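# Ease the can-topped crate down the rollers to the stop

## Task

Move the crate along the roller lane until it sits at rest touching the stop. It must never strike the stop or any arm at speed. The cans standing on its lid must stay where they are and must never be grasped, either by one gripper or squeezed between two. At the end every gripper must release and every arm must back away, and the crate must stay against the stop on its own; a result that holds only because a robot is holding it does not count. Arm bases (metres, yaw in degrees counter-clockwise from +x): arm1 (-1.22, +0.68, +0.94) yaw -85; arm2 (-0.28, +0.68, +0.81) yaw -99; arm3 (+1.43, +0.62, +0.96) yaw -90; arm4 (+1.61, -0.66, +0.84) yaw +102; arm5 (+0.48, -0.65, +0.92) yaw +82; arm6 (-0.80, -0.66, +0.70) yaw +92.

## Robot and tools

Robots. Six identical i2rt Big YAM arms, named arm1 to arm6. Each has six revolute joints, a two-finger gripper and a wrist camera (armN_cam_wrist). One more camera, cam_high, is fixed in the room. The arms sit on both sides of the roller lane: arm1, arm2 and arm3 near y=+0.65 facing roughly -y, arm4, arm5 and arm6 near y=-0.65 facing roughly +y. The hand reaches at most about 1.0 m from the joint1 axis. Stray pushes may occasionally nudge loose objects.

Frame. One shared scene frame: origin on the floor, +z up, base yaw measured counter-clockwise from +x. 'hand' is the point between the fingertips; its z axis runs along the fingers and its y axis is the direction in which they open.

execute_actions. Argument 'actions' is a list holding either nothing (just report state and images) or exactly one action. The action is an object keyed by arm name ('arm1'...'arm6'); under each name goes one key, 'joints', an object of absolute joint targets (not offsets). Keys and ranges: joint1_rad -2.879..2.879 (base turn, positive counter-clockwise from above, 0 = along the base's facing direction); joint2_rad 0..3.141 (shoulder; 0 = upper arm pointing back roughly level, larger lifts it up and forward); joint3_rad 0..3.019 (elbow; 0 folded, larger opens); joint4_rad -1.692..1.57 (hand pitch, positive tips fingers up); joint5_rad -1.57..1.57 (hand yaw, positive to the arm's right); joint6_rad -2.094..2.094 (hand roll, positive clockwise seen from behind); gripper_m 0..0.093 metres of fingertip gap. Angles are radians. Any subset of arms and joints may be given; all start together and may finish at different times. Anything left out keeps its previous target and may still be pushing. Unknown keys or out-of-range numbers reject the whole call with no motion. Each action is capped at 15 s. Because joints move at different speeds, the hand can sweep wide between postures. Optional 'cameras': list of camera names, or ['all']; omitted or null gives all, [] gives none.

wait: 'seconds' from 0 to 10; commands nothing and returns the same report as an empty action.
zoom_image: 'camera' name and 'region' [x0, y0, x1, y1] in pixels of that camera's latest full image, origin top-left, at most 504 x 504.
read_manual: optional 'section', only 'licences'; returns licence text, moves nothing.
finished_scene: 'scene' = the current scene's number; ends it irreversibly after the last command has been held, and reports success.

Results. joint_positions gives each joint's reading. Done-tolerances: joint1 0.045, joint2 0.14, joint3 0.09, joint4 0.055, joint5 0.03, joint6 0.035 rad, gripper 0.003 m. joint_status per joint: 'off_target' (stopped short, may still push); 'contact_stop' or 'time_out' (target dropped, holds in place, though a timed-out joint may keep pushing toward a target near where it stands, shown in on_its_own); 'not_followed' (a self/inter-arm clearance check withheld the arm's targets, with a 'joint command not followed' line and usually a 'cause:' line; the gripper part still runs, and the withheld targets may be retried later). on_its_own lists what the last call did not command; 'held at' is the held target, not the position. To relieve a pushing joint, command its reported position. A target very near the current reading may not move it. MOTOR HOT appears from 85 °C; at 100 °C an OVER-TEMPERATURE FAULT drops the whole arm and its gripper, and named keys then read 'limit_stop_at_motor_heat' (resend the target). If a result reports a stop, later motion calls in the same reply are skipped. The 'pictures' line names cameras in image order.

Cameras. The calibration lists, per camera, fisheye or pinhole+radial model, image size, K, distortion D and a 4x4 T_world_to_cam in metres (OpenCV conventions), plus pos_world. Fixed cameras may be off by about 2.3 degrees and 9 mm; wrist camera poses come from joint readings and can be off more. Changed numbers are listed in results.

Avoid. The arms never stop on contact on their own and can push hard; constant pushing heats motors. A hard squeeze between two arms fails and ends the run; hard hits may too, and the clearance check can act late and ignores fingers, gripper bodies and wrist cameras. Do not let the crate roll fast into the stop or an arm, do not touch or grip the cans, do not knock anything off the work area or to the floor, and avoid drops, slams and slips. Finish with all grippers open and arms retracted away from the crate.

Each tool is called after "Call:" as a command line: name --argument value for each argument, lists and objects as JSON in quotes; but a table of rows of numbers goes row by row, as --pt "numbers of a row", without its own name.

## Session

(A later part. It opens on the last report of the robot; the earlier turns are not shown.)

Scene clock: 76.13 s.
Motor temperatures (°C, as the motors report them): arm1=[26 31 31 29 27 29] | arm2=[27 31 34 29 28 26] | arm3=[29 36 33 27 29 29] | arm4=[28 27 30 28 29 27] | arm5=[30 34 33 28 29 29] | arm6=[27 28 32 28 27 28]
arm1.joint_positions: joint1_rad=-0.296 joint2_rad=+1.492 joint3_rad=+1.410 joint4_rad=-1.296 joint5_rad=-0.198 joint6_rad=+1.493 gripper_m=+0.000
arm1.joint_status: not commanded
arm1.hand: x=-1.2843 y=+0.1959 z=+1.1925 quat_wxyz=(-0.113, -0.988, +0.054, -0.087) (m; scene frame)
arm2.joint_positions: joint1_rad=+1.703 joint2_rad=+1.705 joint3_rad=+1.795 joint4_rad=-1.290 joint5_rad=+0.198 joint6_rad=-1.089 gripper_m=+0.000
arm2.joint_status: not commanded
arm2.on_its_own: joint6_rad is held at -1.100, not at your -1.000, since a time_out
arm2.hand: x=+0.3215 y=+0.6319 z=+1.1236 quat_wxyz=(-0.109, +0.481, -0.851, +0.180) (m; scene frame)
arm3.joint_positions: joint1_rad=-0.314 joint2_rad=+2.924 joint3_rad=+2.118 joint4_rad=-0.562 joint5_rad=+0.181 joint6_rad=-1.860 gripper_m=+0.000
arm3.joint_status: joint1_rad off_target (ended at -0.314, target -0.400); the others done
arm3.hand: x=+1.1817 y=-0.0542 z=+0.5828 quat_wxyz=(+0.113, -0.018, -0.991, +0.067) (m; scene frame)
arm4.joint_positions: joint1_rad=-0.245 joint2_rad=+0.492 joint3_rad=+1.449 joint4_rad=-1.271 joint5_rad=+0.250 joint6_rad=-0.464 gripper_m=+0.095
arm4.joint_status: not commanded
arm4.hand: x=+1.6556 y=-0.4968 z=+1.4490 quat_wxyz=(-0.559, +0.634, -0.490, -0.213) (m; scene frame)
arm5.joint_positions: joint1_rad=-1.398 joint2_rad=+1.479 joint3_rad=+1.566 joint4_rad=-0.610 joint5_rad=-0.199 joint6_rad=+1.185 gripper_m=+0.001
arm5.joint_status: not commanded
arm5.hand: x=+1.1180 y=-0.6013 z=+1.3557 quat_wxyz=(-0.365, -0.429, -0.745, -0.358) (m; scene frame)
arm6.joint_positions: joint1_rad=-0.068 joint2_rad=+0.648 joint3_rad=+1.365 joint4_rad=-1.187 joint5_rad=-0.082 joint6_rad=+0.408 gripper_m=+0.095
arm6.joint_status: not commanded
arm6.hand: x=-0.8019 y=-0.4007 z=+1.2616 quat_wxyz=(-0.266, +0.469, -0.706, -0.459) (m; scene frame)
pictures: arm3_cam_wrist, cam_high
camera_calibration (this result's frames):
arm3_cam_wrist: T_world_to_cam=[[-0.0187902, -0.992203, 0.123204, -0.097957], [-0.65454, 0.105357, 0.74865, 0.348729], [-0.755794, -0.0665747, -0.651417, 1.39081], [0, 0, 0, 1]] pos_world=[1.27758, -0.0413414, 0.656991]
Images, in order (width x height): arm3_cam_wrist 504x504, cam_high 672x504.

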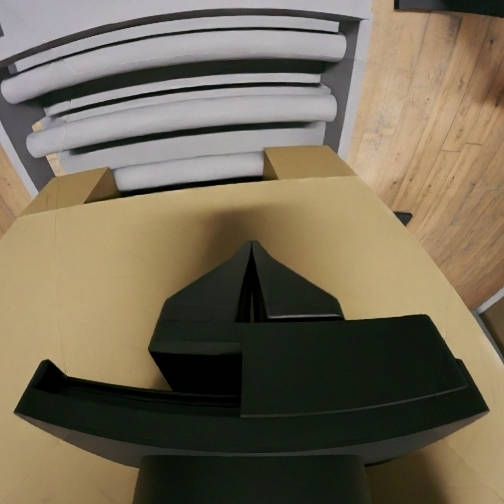

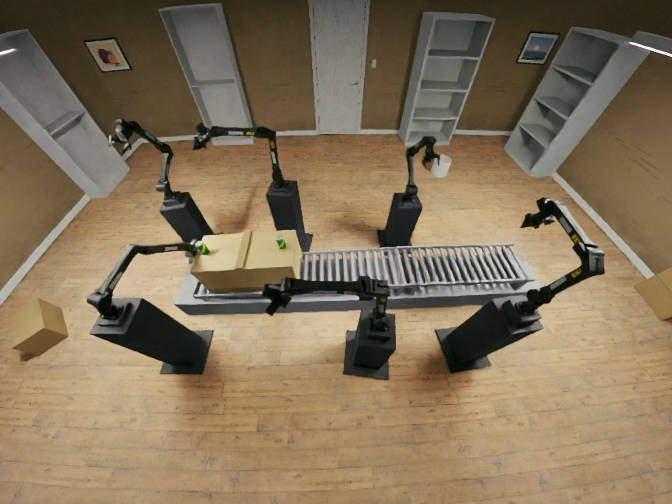

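About 0.17 m left.

Call:
execute_actions --actions '[{"arm3":{"joints":{"joint1_rad":-0.28,"joint6_rad":-1.7}}}]' --cameras '[]'

Call:
execute_actions --actions '[{"arm3":{"joints":{"joint1_rad":-0.2}}}]' --cameras '[]'

Call:
execute_actions --actions '[{"arm3":{"joints":{"joint1_rad":-0.13}}}]' --cameras '[]'

Call:
execute_actions --actions '[{"arm3":{"joints":{"joint1_rad":-0.06}}}]' --cameras '[]'

Call:
execute_actions --actions '[{"arm3":{"joints":{"joint1_rad":0.01}}}]' --cameras '["arm3_cam_wrist"]'

Scene clock: 78.17 s.
Motor temperatures (°C, as the motors report them): arm1=[26 31 31 29 27 29] | arm2=[27 31 34 29 28 26] | arm3=[29 36 33 27 29 29] | arm4=[28 27 30 28 29 27] | arm5=[30 33 33 28 29 29] | arm6=[27 28 32 28 27 28]
arm1.joint_positions: joint1_rad=-0.296 joint2_rad=+1.492 joint3_rad=+1.410 joint4_rad=-1.296 joint5_rad=-0.198 joint6_rad=+1.493 gripper_m=+0.000
arm1.joint_status: not commanded
arm1.hand: x=-1.2843 y=+0.1959 z=+1.1925 quat_wxyz=(-0.113, -0.988, +0.054, -0.087) (m; scene frame)
arm2.joint_positions: joint1_rad=+1.703 joint2_rad=+1.705 joint3_rad=+1.795 joint4_rad=-1.290 joint5_rad=+0.198 joint6_rad=-1.089 gripper_m=+0.000
arm2.joint_status: not commanded
arm2.on_its_own: joint6_rad is held at -1.100, not at your -1.000, since a time_out
arm2.hand: x=+0.3215 y=+0.6319 z=+1.1236 quat_wxyz=(-0.109, +0.481, -0.851, +0.180) (m; scene frame)
arm3.joint_positions: joint1_rad=-0.189 joint2_rad=+2.930 joint3_rad=+2.118 joint4_rad=-0.564 joint5_rad=+0.172 joint6_rad=-1.713 gripper_m=+0.000
arm3.joint_status: joint1_rad off_target (ended at -0.189, target -0.280); the others done
arm3.hand: x=+1.2702 y=-0.0765 z=+0.5783 quat_wxyz=(+0.098, -0.028, -0.992, +0.079) (m; scene frame)
arm4.joint_positions: joint1_rad=-0.245 joint2_rad=+0.492 joint3_rad=+1.449 joint4_rad=-1.271 joint5_rad=+0.250 joint6_rad=-0.464 gripper_m=+0.095
arm4.joint_status: not commanded
arm4.hand: x=+1.6556 y=-0.4968 z=+1.4490 quat_wxyz=(-0.559, +0.634, -0.490, -0.213) (m; scene frame)
arm5.joint_positions: joint1_rad=-1.398 joint2_rad=+1.479 joint3_rad=+1.566 joint4_rad=-0.610 joint5_rad=-0.199 joint6_rad=+1.185 gripper_m=+0.001
arm5.joint_status: not commanded
arm5.hand: x=+1.1180 y=-0.6013 z=+1.3557 quat_wxyz=(-0.365, -0.429, -0.745, -0.358) (m; scene frame)
arm6.joint_positions: joint1_rad=-0.068 joint2_rad=+0.648 joint3_rad=+1.365 joint4_rad=-1.187 joint5_rad=-0.082 joint6_rad=+0.408 gripper_m=+0.095
arm6.joint_status: not commanded
arm6.hand: x=-0.8019 y=-0.4007 z=+1.2616 quat_wxyz=(-0.266, +0.469, -0.706, -0.459) (m; scene frame)
pictures: none
No camera images: the call's "cameras" was empty. Leave "cameras" out to get every camera's image.

Scene clock: 79.63 s.
Motor temperatures (°C, as the motors report them): arm1=[26 31 31 29 27 29] | arm2=[27 31 34 29 28 26] | arm3=[29 36 33 27 29 29] | arm4=[28 27 30 28 29 27] | arm5=[30 33 33 28 29 29] | arm6=[27 28 32 28 27 28]
arm1.joint_positions: joint1_rad=-0.296 joint2_rad=+1.492 joint3_rad=+1.410 joint4_rad=-1.296 joint5_rad=-0.198 joint6_rad=+1.493 gripper_m=+0.000
arm1.joint_status: not commanded
arm1.hand: x=-1.2843 y=+0.1959 z=+1.1925 quat_wxyz=(-0.113, -0.988, +0.054, -0.087) (m; scene frame)
arm2.joint_positions: joint1_rad=+1.703 joint2_rad=+1.705 joint3_rad=+1.795 joint4_rad=-1.290 joint5_rad=+0.198 joint6_rad=-1.089 gripper_m=+0.000
arm2.joint_status: not commanded
arm2.on_its_own: joint6_rad is held at -1.100, not at your -1.000, since a time_out
arm2.hand: x=+0.3215 y=+0.6319 z=+1.1236 quat_wxyz=(-0.109, +0.481, -0.851, +0.180) (m; scene frame)
arm3.joint_positions: joint1_rad=-0.137 joint2_rad=+2.931 joint3_rad=+2.118 joint4_rad=-0.564 joint5_rad=+0.179 joint6_rad=-1.695 gripper_m=+0.000
arm3.joint_status: joint1_rad off_target (ended at -0.137, target -0.200)
arm3.hand: x=+1.3056 y=-0.0831 z=+0.5778 quat_wxyz=(+0.098, -0.012, -0.992, +0.081) (m; scene frame)
arm4.joint_positions: joint1_rad=-0.245 joint2_rad=+0.492 joint3_rad=+1.449 joint4_rad=-1.271 joint5_rad=+0.250 joint6_rad=-0.464 gripper_m=+0.095
arm4.joint_status: not commanded
arm4.hand: x=+1.6556 y=-0.4968 z=+1.4490 quat_wxyz=(-0.559, +0.634, -0.490, -0.213) (m; scene frame)
arm5.joint_positions: joint1_rad=-1.398 joint2_rad=+1.479 joint3_rad=+1.566 joint4_rad=-0.610 joint5_rad=-0.199 joint6_rad=+1.185 gripper_m=+0.001
arm5.joint_status: not commanded
arm5.hand: x=+1.1180 y=-0.6013 z=+1.3557 quat_wxyz=(-0.365, -0.429, -0.745, -0.358) (m; scene frame)
arm6.joint_positions: joint1_rad=-0.068 joint2_rad=+0.648 joint3_rad=+1.365 joint4_rad=-1.187 joint5_rad=-0.082 joint6_rad=+0.408 gripper_m=+0.095
arm6.joint_status: not commanded
arm6.hand: x=-0.8019 y=-0.4007 z=+1.2616 quat_wxyz=(-0.266, +0.469, -0.706, -0.459) (m; scene frame)
pictures: none
No camera images: the call's "cameras" was empty. Leave "cameras" out to get every camera's image.

Scene clock: 81.00 s.
Motor temperatures (°C, as the motors report them): arm1=[26 31 31 29 27 29] | arm2=[27 31 34 29 28 26] | arm3=[29 36 33 27 29 29] | arm4=[28 27 30 28 29 27] | arm5=[30 33 33 28 29 29] | arm6=[27 28 32 28 27 28]
arm1.joint_positions: joint1_rad=-0.296 joint2_rad=+1.492 joint3_rad=+1.410 joint4_rad=-1.296 joint5_rad=-0.198 joint6_rad=+1.493 gripper_m=+0.000
arm1.joint_status: not commanded
arm1.hand: x=-1.2843 y=+0.1959 z=+1.1925 quat_wxyz=(-0.113, -0.988, +0.054, -0.087) (m; scene frame)
arm2.joint_positions: joint1_rad=+1.703 joint2_rad=+1.705 joint3_rad=+1.795 joint4_rad=-1.290 joint5_rad=+0.198 joint6_rad=-1.089 gripper_m=+0.000
arm2.joint_status: not commanded
arm2.on_its_own: joint6_rad is held at -1.100, not at your -1.000, since a time_out
arm2.hand: x=+0.3215 y=+0.6319 z=+1.1236 quat_wxyz=(-0.109, +0.481, -0.851, +0.180) (m; scene frame)
arm3.joint_positions: joint1_rad=-0.091 joint2_rad=+2.931 joint3_rad=+2.118 joint4_rad=-0.560 joint5_rad=+0.186 joint6_rad=-1.692 gripper_m=+0.000
arm3.joint_status: all done
arm3.hand: x=+1.3370 y=-0.0888 z=+0.5784 quat_wxyz=(+0.100, +0.009, -0.991, +0.085) (m; scene frame)
arm4.joint_positions: joint1_rad=-0.245 joint2_rad=+0.492 joint3_rad=+1.449 joint4_rad=-1.271 joint5_rad=+0.250 joint6_rad=-0.464 gripper_m=+0.095
arm4.joint_status: not commanded
arm4.hand: x=+1.6556 y=-0.4968 z=+1.4490 quat_wxyz=(-0.559, +0.634, -0.490, -0.213) (m; scene frame)
arm5.joint_positions: joint1_rad=-1.398 joint2_rad=+1.479 joint3_rad=+1.566 joint4_rad=-0.610 joint5_rad=-0.199 joint6_rad=+1.185 gripper_m=+0.001
arm5.joint_status: not commanded
arm5.hand: x=+1.1180 y=-0.6013 z=+1.3557 quat_wxyz=(-0.365, -0.429, -0.745, -0.358) (m; scene frame)
arm6.joint_positions: joint1_rad=-0.068 joint2_rad=+0.648 joint3_rad=+1.365 joint4_rad=-1.187 joint5_rad=-0.082 joint6_rad=+0.408 gripper_m=+0.095
arm6.joint_status: not commanded
arm6.hand: x=-0.8019 y=-0.4007 z=+1.2616 quat_wxyz=(-0.266, +0.469, -0.706, -0.459) (m; scene frame)
pictures: none
No camera images: the call's "cameras" was empty. Leave "cameras" out to get every camera's image.

Scene clock: 81.87 s.
Motor temperatures (°C, as the motors report them): arm1=[26 31 31 29 27 29] | arm2=[27 31 34 29 28 26] | arm3=[29 36 33 27 29 29] | arm4=[28 27 30 28 29 27] | arm5=[30 33 34 28 29 29] | arm6=[27 28 32 28 27 28]
arm1.joint_positions: joint1_rad=-0.296 joint2_rad=+1.492 joint3_rad=+1.410 joint4_rad=-1.296 joint5_rad=-0.198 joint6_rad=+1.493 gripper_m=+0.000
arm1.joint_status: not commanded
arm1.hand: x=-1.2843 y=+0.1959 z=+1.1925 quat_wxyz=(-0.113, -0.988, +0.054, -0.087) (m; scene frame)
arm2.joint_positions: joint1_rad=+1.703 joint2_rad=+1.705 joint3_rad=+1.795 joint4_rad=-1.290 joint5_rad=+0.198 joint6_rad=-1.089 gripper_m=+0.000
arm2.joint_status: not commanded
arm2.on_its_own: joint6_rad is held at -1.100, not at your -1.000, since a time_out
arm2.hand: x=+0.3215 y=+0.6319 z=+1.1236 quat_wxyz=(-0.109, +0.481, -0.851, +0.180) (m; scene frame)
arm3.joint_positions: joint1_rad=-0.060 joint2_rad=+2.931 joint3_rad=+2.118 joint4_rad=-0.560 joint5_rad=+0.196 joint6_rad=-1.692 gripper_m=+0.000
arm3.joint_status: all done
arm3.hand: x=+1.3571 y=-0.0912 z=+0.5788 quat_wxyz=(+0.103, +0.024, -0.991, +0.086) (m; scene frame)
arm4.joint_positions: joint1_rad=-0.245 joint2_rad=+0.492 joint3_rad=+1.449 joint4_rad=-1.271 joint5_rad=+0.250 joint6_rad=-0.464 gripper_m=+0.095
arm4.joint_status: not commanded
arm4.hand: x=+1.6556 y=-0.4968 z=+1.4490 quat_wxyz=(-0.559, +0.634, -0.490, -0.213) (m; scene frame)
arm5.joint_positions: joint1_rad=-1.398 joint2_rad=+1.479 joint3_rad=+1.566 joint4_rad=-0.610 joint5_rad=-0.199 joint6_rad=+1.185 gripper_m=+0.001
arm5.joint_status: not commanded
arm5.hand: x=+1.1180 y=-0.6013 z=+1.3557 quat_wxyz=(-0.365, -0.429, -0.745, -0.358) (m; scene frame)
arm6.joint_positions: joint1_rad=-0.068 joint2_rad=+0.648 joint3_rad=+1.365 joint4_rad=-1.187 joint5_rad=-0.082 joint6_rad=+0.408 gripper_m=+0.095
arm6.joint_status: not commanded
arm6.hand: x=-0.8019 y=-0.4007 z=+1.2616 quat_wxyz=(-0.266, +0.469, -0.706, -0.459) (m; scene frame)
pictures: none
No camera images: the call's "cameras" was empty. Leave "cameras" out to get every camera's image.

Scene clock: 83.03 s.
Motor temperatures (°C, as the motors report them): arm1=[26 31 31 29 27 29] | arm2=[27 31 34 29 28 26] | arm3=[29 36 33 27 29 29] | arm4=[28 27 30 28 29 27] | arm5=[30 33 34 28 29 29] | arm6=[27 28 32 28 27 28]
arm1.joint_positions: joint1_rad=-0.296 joint2_rad=+1.492 joint3_rad=+1.410 joint4_rad=-1.296 joint5_rad=-0.198 joint6_rad=+1.493 gripper_m=+0.000
arm1.joint_status: not commanded
arm1.hand: x=-1.2843 y=+0.1959 z=+1.1925 quat_wxyz=(-0.113, -0.988, +0.054, -0.087) (m; scene frame)
arm2.joint_positions: joint1_rad=+1.703 joint2_rad=+1.705 joint3_rad=+1.795 joint4_rad=-1.290 joint5_rad=+0.198 joint6_rad=-1.089 gripper_m=+0.000
arm2.joint_status: not commanded
arm2.on_its_own: joint6_rad is held at -1.100, not at your -1.000, since a time_out
arm2.hand: x=+0.3215 y=+0.6319 z=+1.1236 quat_wxyz=(-0.109, +0.481, -0.851, +0.180) (m; scene frame)
arm3.joint_positions: joint1_rad=+0.015 joint2_rad=+2.931 joint3_rad=+2.118 joint4_rad=-0.560 joint5_rad=+0.198 joint6_rad=-1.692 gripper_m=+0.000
arm3.joint_status: all done
arm3.hand: x=+1.4106 y=-0.0946 z=+0.5791 quat_wxyz=(+0.100, +0.061, -0.989, +0.090) (m; scene frame)
arm4.joint_positions: joint1_rad=-0.245 joint2_rad=+0.492 joint3_rad=+1.449 joint4_rad=-1.271 joint5_rad=+0.250 joint6_rad=-0.464 gripper_m=+0.095
arm4.joint_status: not commanded
arm4.hand: x=+1.6556 y=-0.4968 z=+1.4490 quat_wxyz=(-0.559, +0.634, -0.490, -0.213) (m; scene frame)
arm5.joint_positions: joint1_rad=-1.398 joint2_rad=+1.479 joint3_rad=+1.566 joint4_rad=-0.610 joint5_rad=-0.199 joint6_rad=+1.185 gripper_m=+0.001
arm5.joint_status: not commanded
arm5.hand: x=+1.1180 y=-0.6013 z=+1.3557 quat_wxyz=(-0.365, -0.429, -0.745, -0.358) (m; scene frame)
arm6.joint_positions: joint1_rad=-0.068 joint2_rad=+0.648 joint3_rad=+1.365 joint4_rad=-1.187 joint5_rad=-0.082 joint6_rad=+0.408 gripper_m=+0.095
arm6.joint_status: not commanded
arm6.hand: x=-0.8019 y=-0.4007 z=+1.2616 quat_wxyz=(-0.266, +0.469, -0.706, -0.459) (m; scene frame)
pictures: arm3_cam_wrist
camera_calibration (this result's frames):
arm3_cam_wrist: T_world_to_cam=[[0.141009, -0.978176, 0.152606, -0.374442], [-0.67498, 0.0177747, 0.737622, 0.532539], [-0.724236, -0.207017, -0.657743, 1.50462], [0, 0, 0, 1]] pos_world=[1.50195, -0.064254, 0.653982]
Images, in order (width x height): arm3_cam_wrist 504x504.

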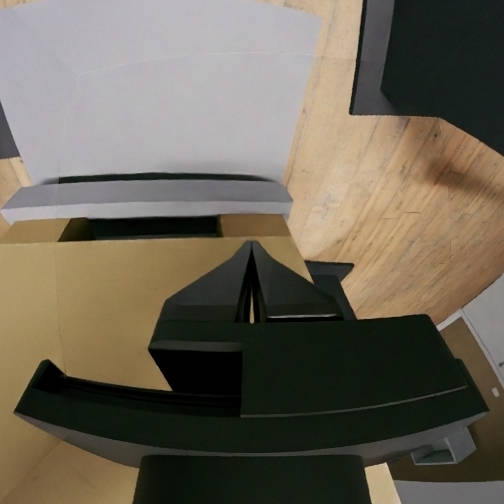

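Call:
execute_actions --actions '[{"arm3":{"joints":{"joint1_rad":1.0}}}]' --cameras '[]'

Call:
finished_scene --scene 1

Scene clock: 85.40 s.
Motor temperatures (°C, as the motors report them): arm1=[26 31 31 29 27 29] | arm2=[27 31 35 29 28 26] | arm3=[29 36 32 27 29 29] | arm4=[28 27 30 28 29 27] | arm5=[30 33 34 28 29 29] | arm6=[27 28 32 28 27 28]
arm1.joint_positions: joint1_rad=-0.296 joint2_rad=+1.492 joint3_rad=+1.410 joint4_rad=-1.296 joint5_rad=-0.198 joint6_rad=+1.493 gripper_m=+0.000
arm1.joint_status: not commanded
arm1.hand: x=-1.2843 y=+0.1959 z=+1.1925 quat_wxyz=(-0.113, -0.988, +0.054, -0.087) (m; scene frame)
arm2.joint_positions: joint1_rad=+1.703 joint2_rad=+1.705 joint3_rad=+1.795 joint4_rad=-1.290 joint5_rad=+0.198 joint6_rad=-1.089 gripper_m=+0.000
arm2.joint_status: not commanded
arm2.on_its_own: joint6_rad is held at -1.100, not at your -1.000, since a time_out
arm2.hand: x=+0.3215 y=+0.6319 z=+1.1236 quat_wxyz=(-0.109, +0.481, -0.851, +0.180) (m; scene frame)
arm3.joint_positions: joint1_rad=+0.996 joint2_rad=+2.928 joint3_rad=+2.134 joint4_rad=-0.549 joint5_rad=+0.198 joint6_rad=-1.692 gripper_m=+0.000
arm3.joint_status: all done
arm3.hand: x=+2.0254 y=+0.2013 z=+0.5918 quat_wxyz=(+0.037, +0.517, -0.843, +0.143) (m; scene frame)
arm4.joint_positions: joint1_rad=-0.245 joint2_rad=+0.492 joint3_rad=+1.449 joint4_rad=-1.271 joint5_rad=+0.250 joint6_rad=-0.464 gripper_m=+0.095
arm4.joint_status: not commanded
arm4.hand: x=+1.6556 y=-0.4968 z=+1.4490 quat_wxyz=(-0.559, +0.634, -0.490, -0.213) (m; scene frame)
arm5.joint_positions: joint1_rad=-1.398 joint2_rad=+1.479 joint3_rad=+1.566 joint4_rad=-0.610 joint5_rad=-0.199 joint6_rad=+1.185 gripper_m=+0.001
arm5.joint_status: not commanded
arm5.hand: x=+1.1180 y=-0.6013 z=+1.3557 quat_wxyz=(-0.365, -0.429, -0.745, -0.358) (m; scene frame)
arm6.joint_positions: joint1_rad=-0.068 joint2_rad=+0.648 joint3_rad=+1.365 joint4_rad=-1.187 joint5_rad=-0.082 joint6_rad=+0.408 gripper_m=+0.095
arm6.joint_status: not commanded
arm6.hand: x=-0.8019 y=-0.4007 z=+1.2616 quat_wxyz=(-0.266, +0.469, -0.706, -0.459) (m; scene frame)
pictures: none
No camera images: the call's "cameras" was empty. Leave "cameras" out to get every camera's image.

The scene is finished: the task was done.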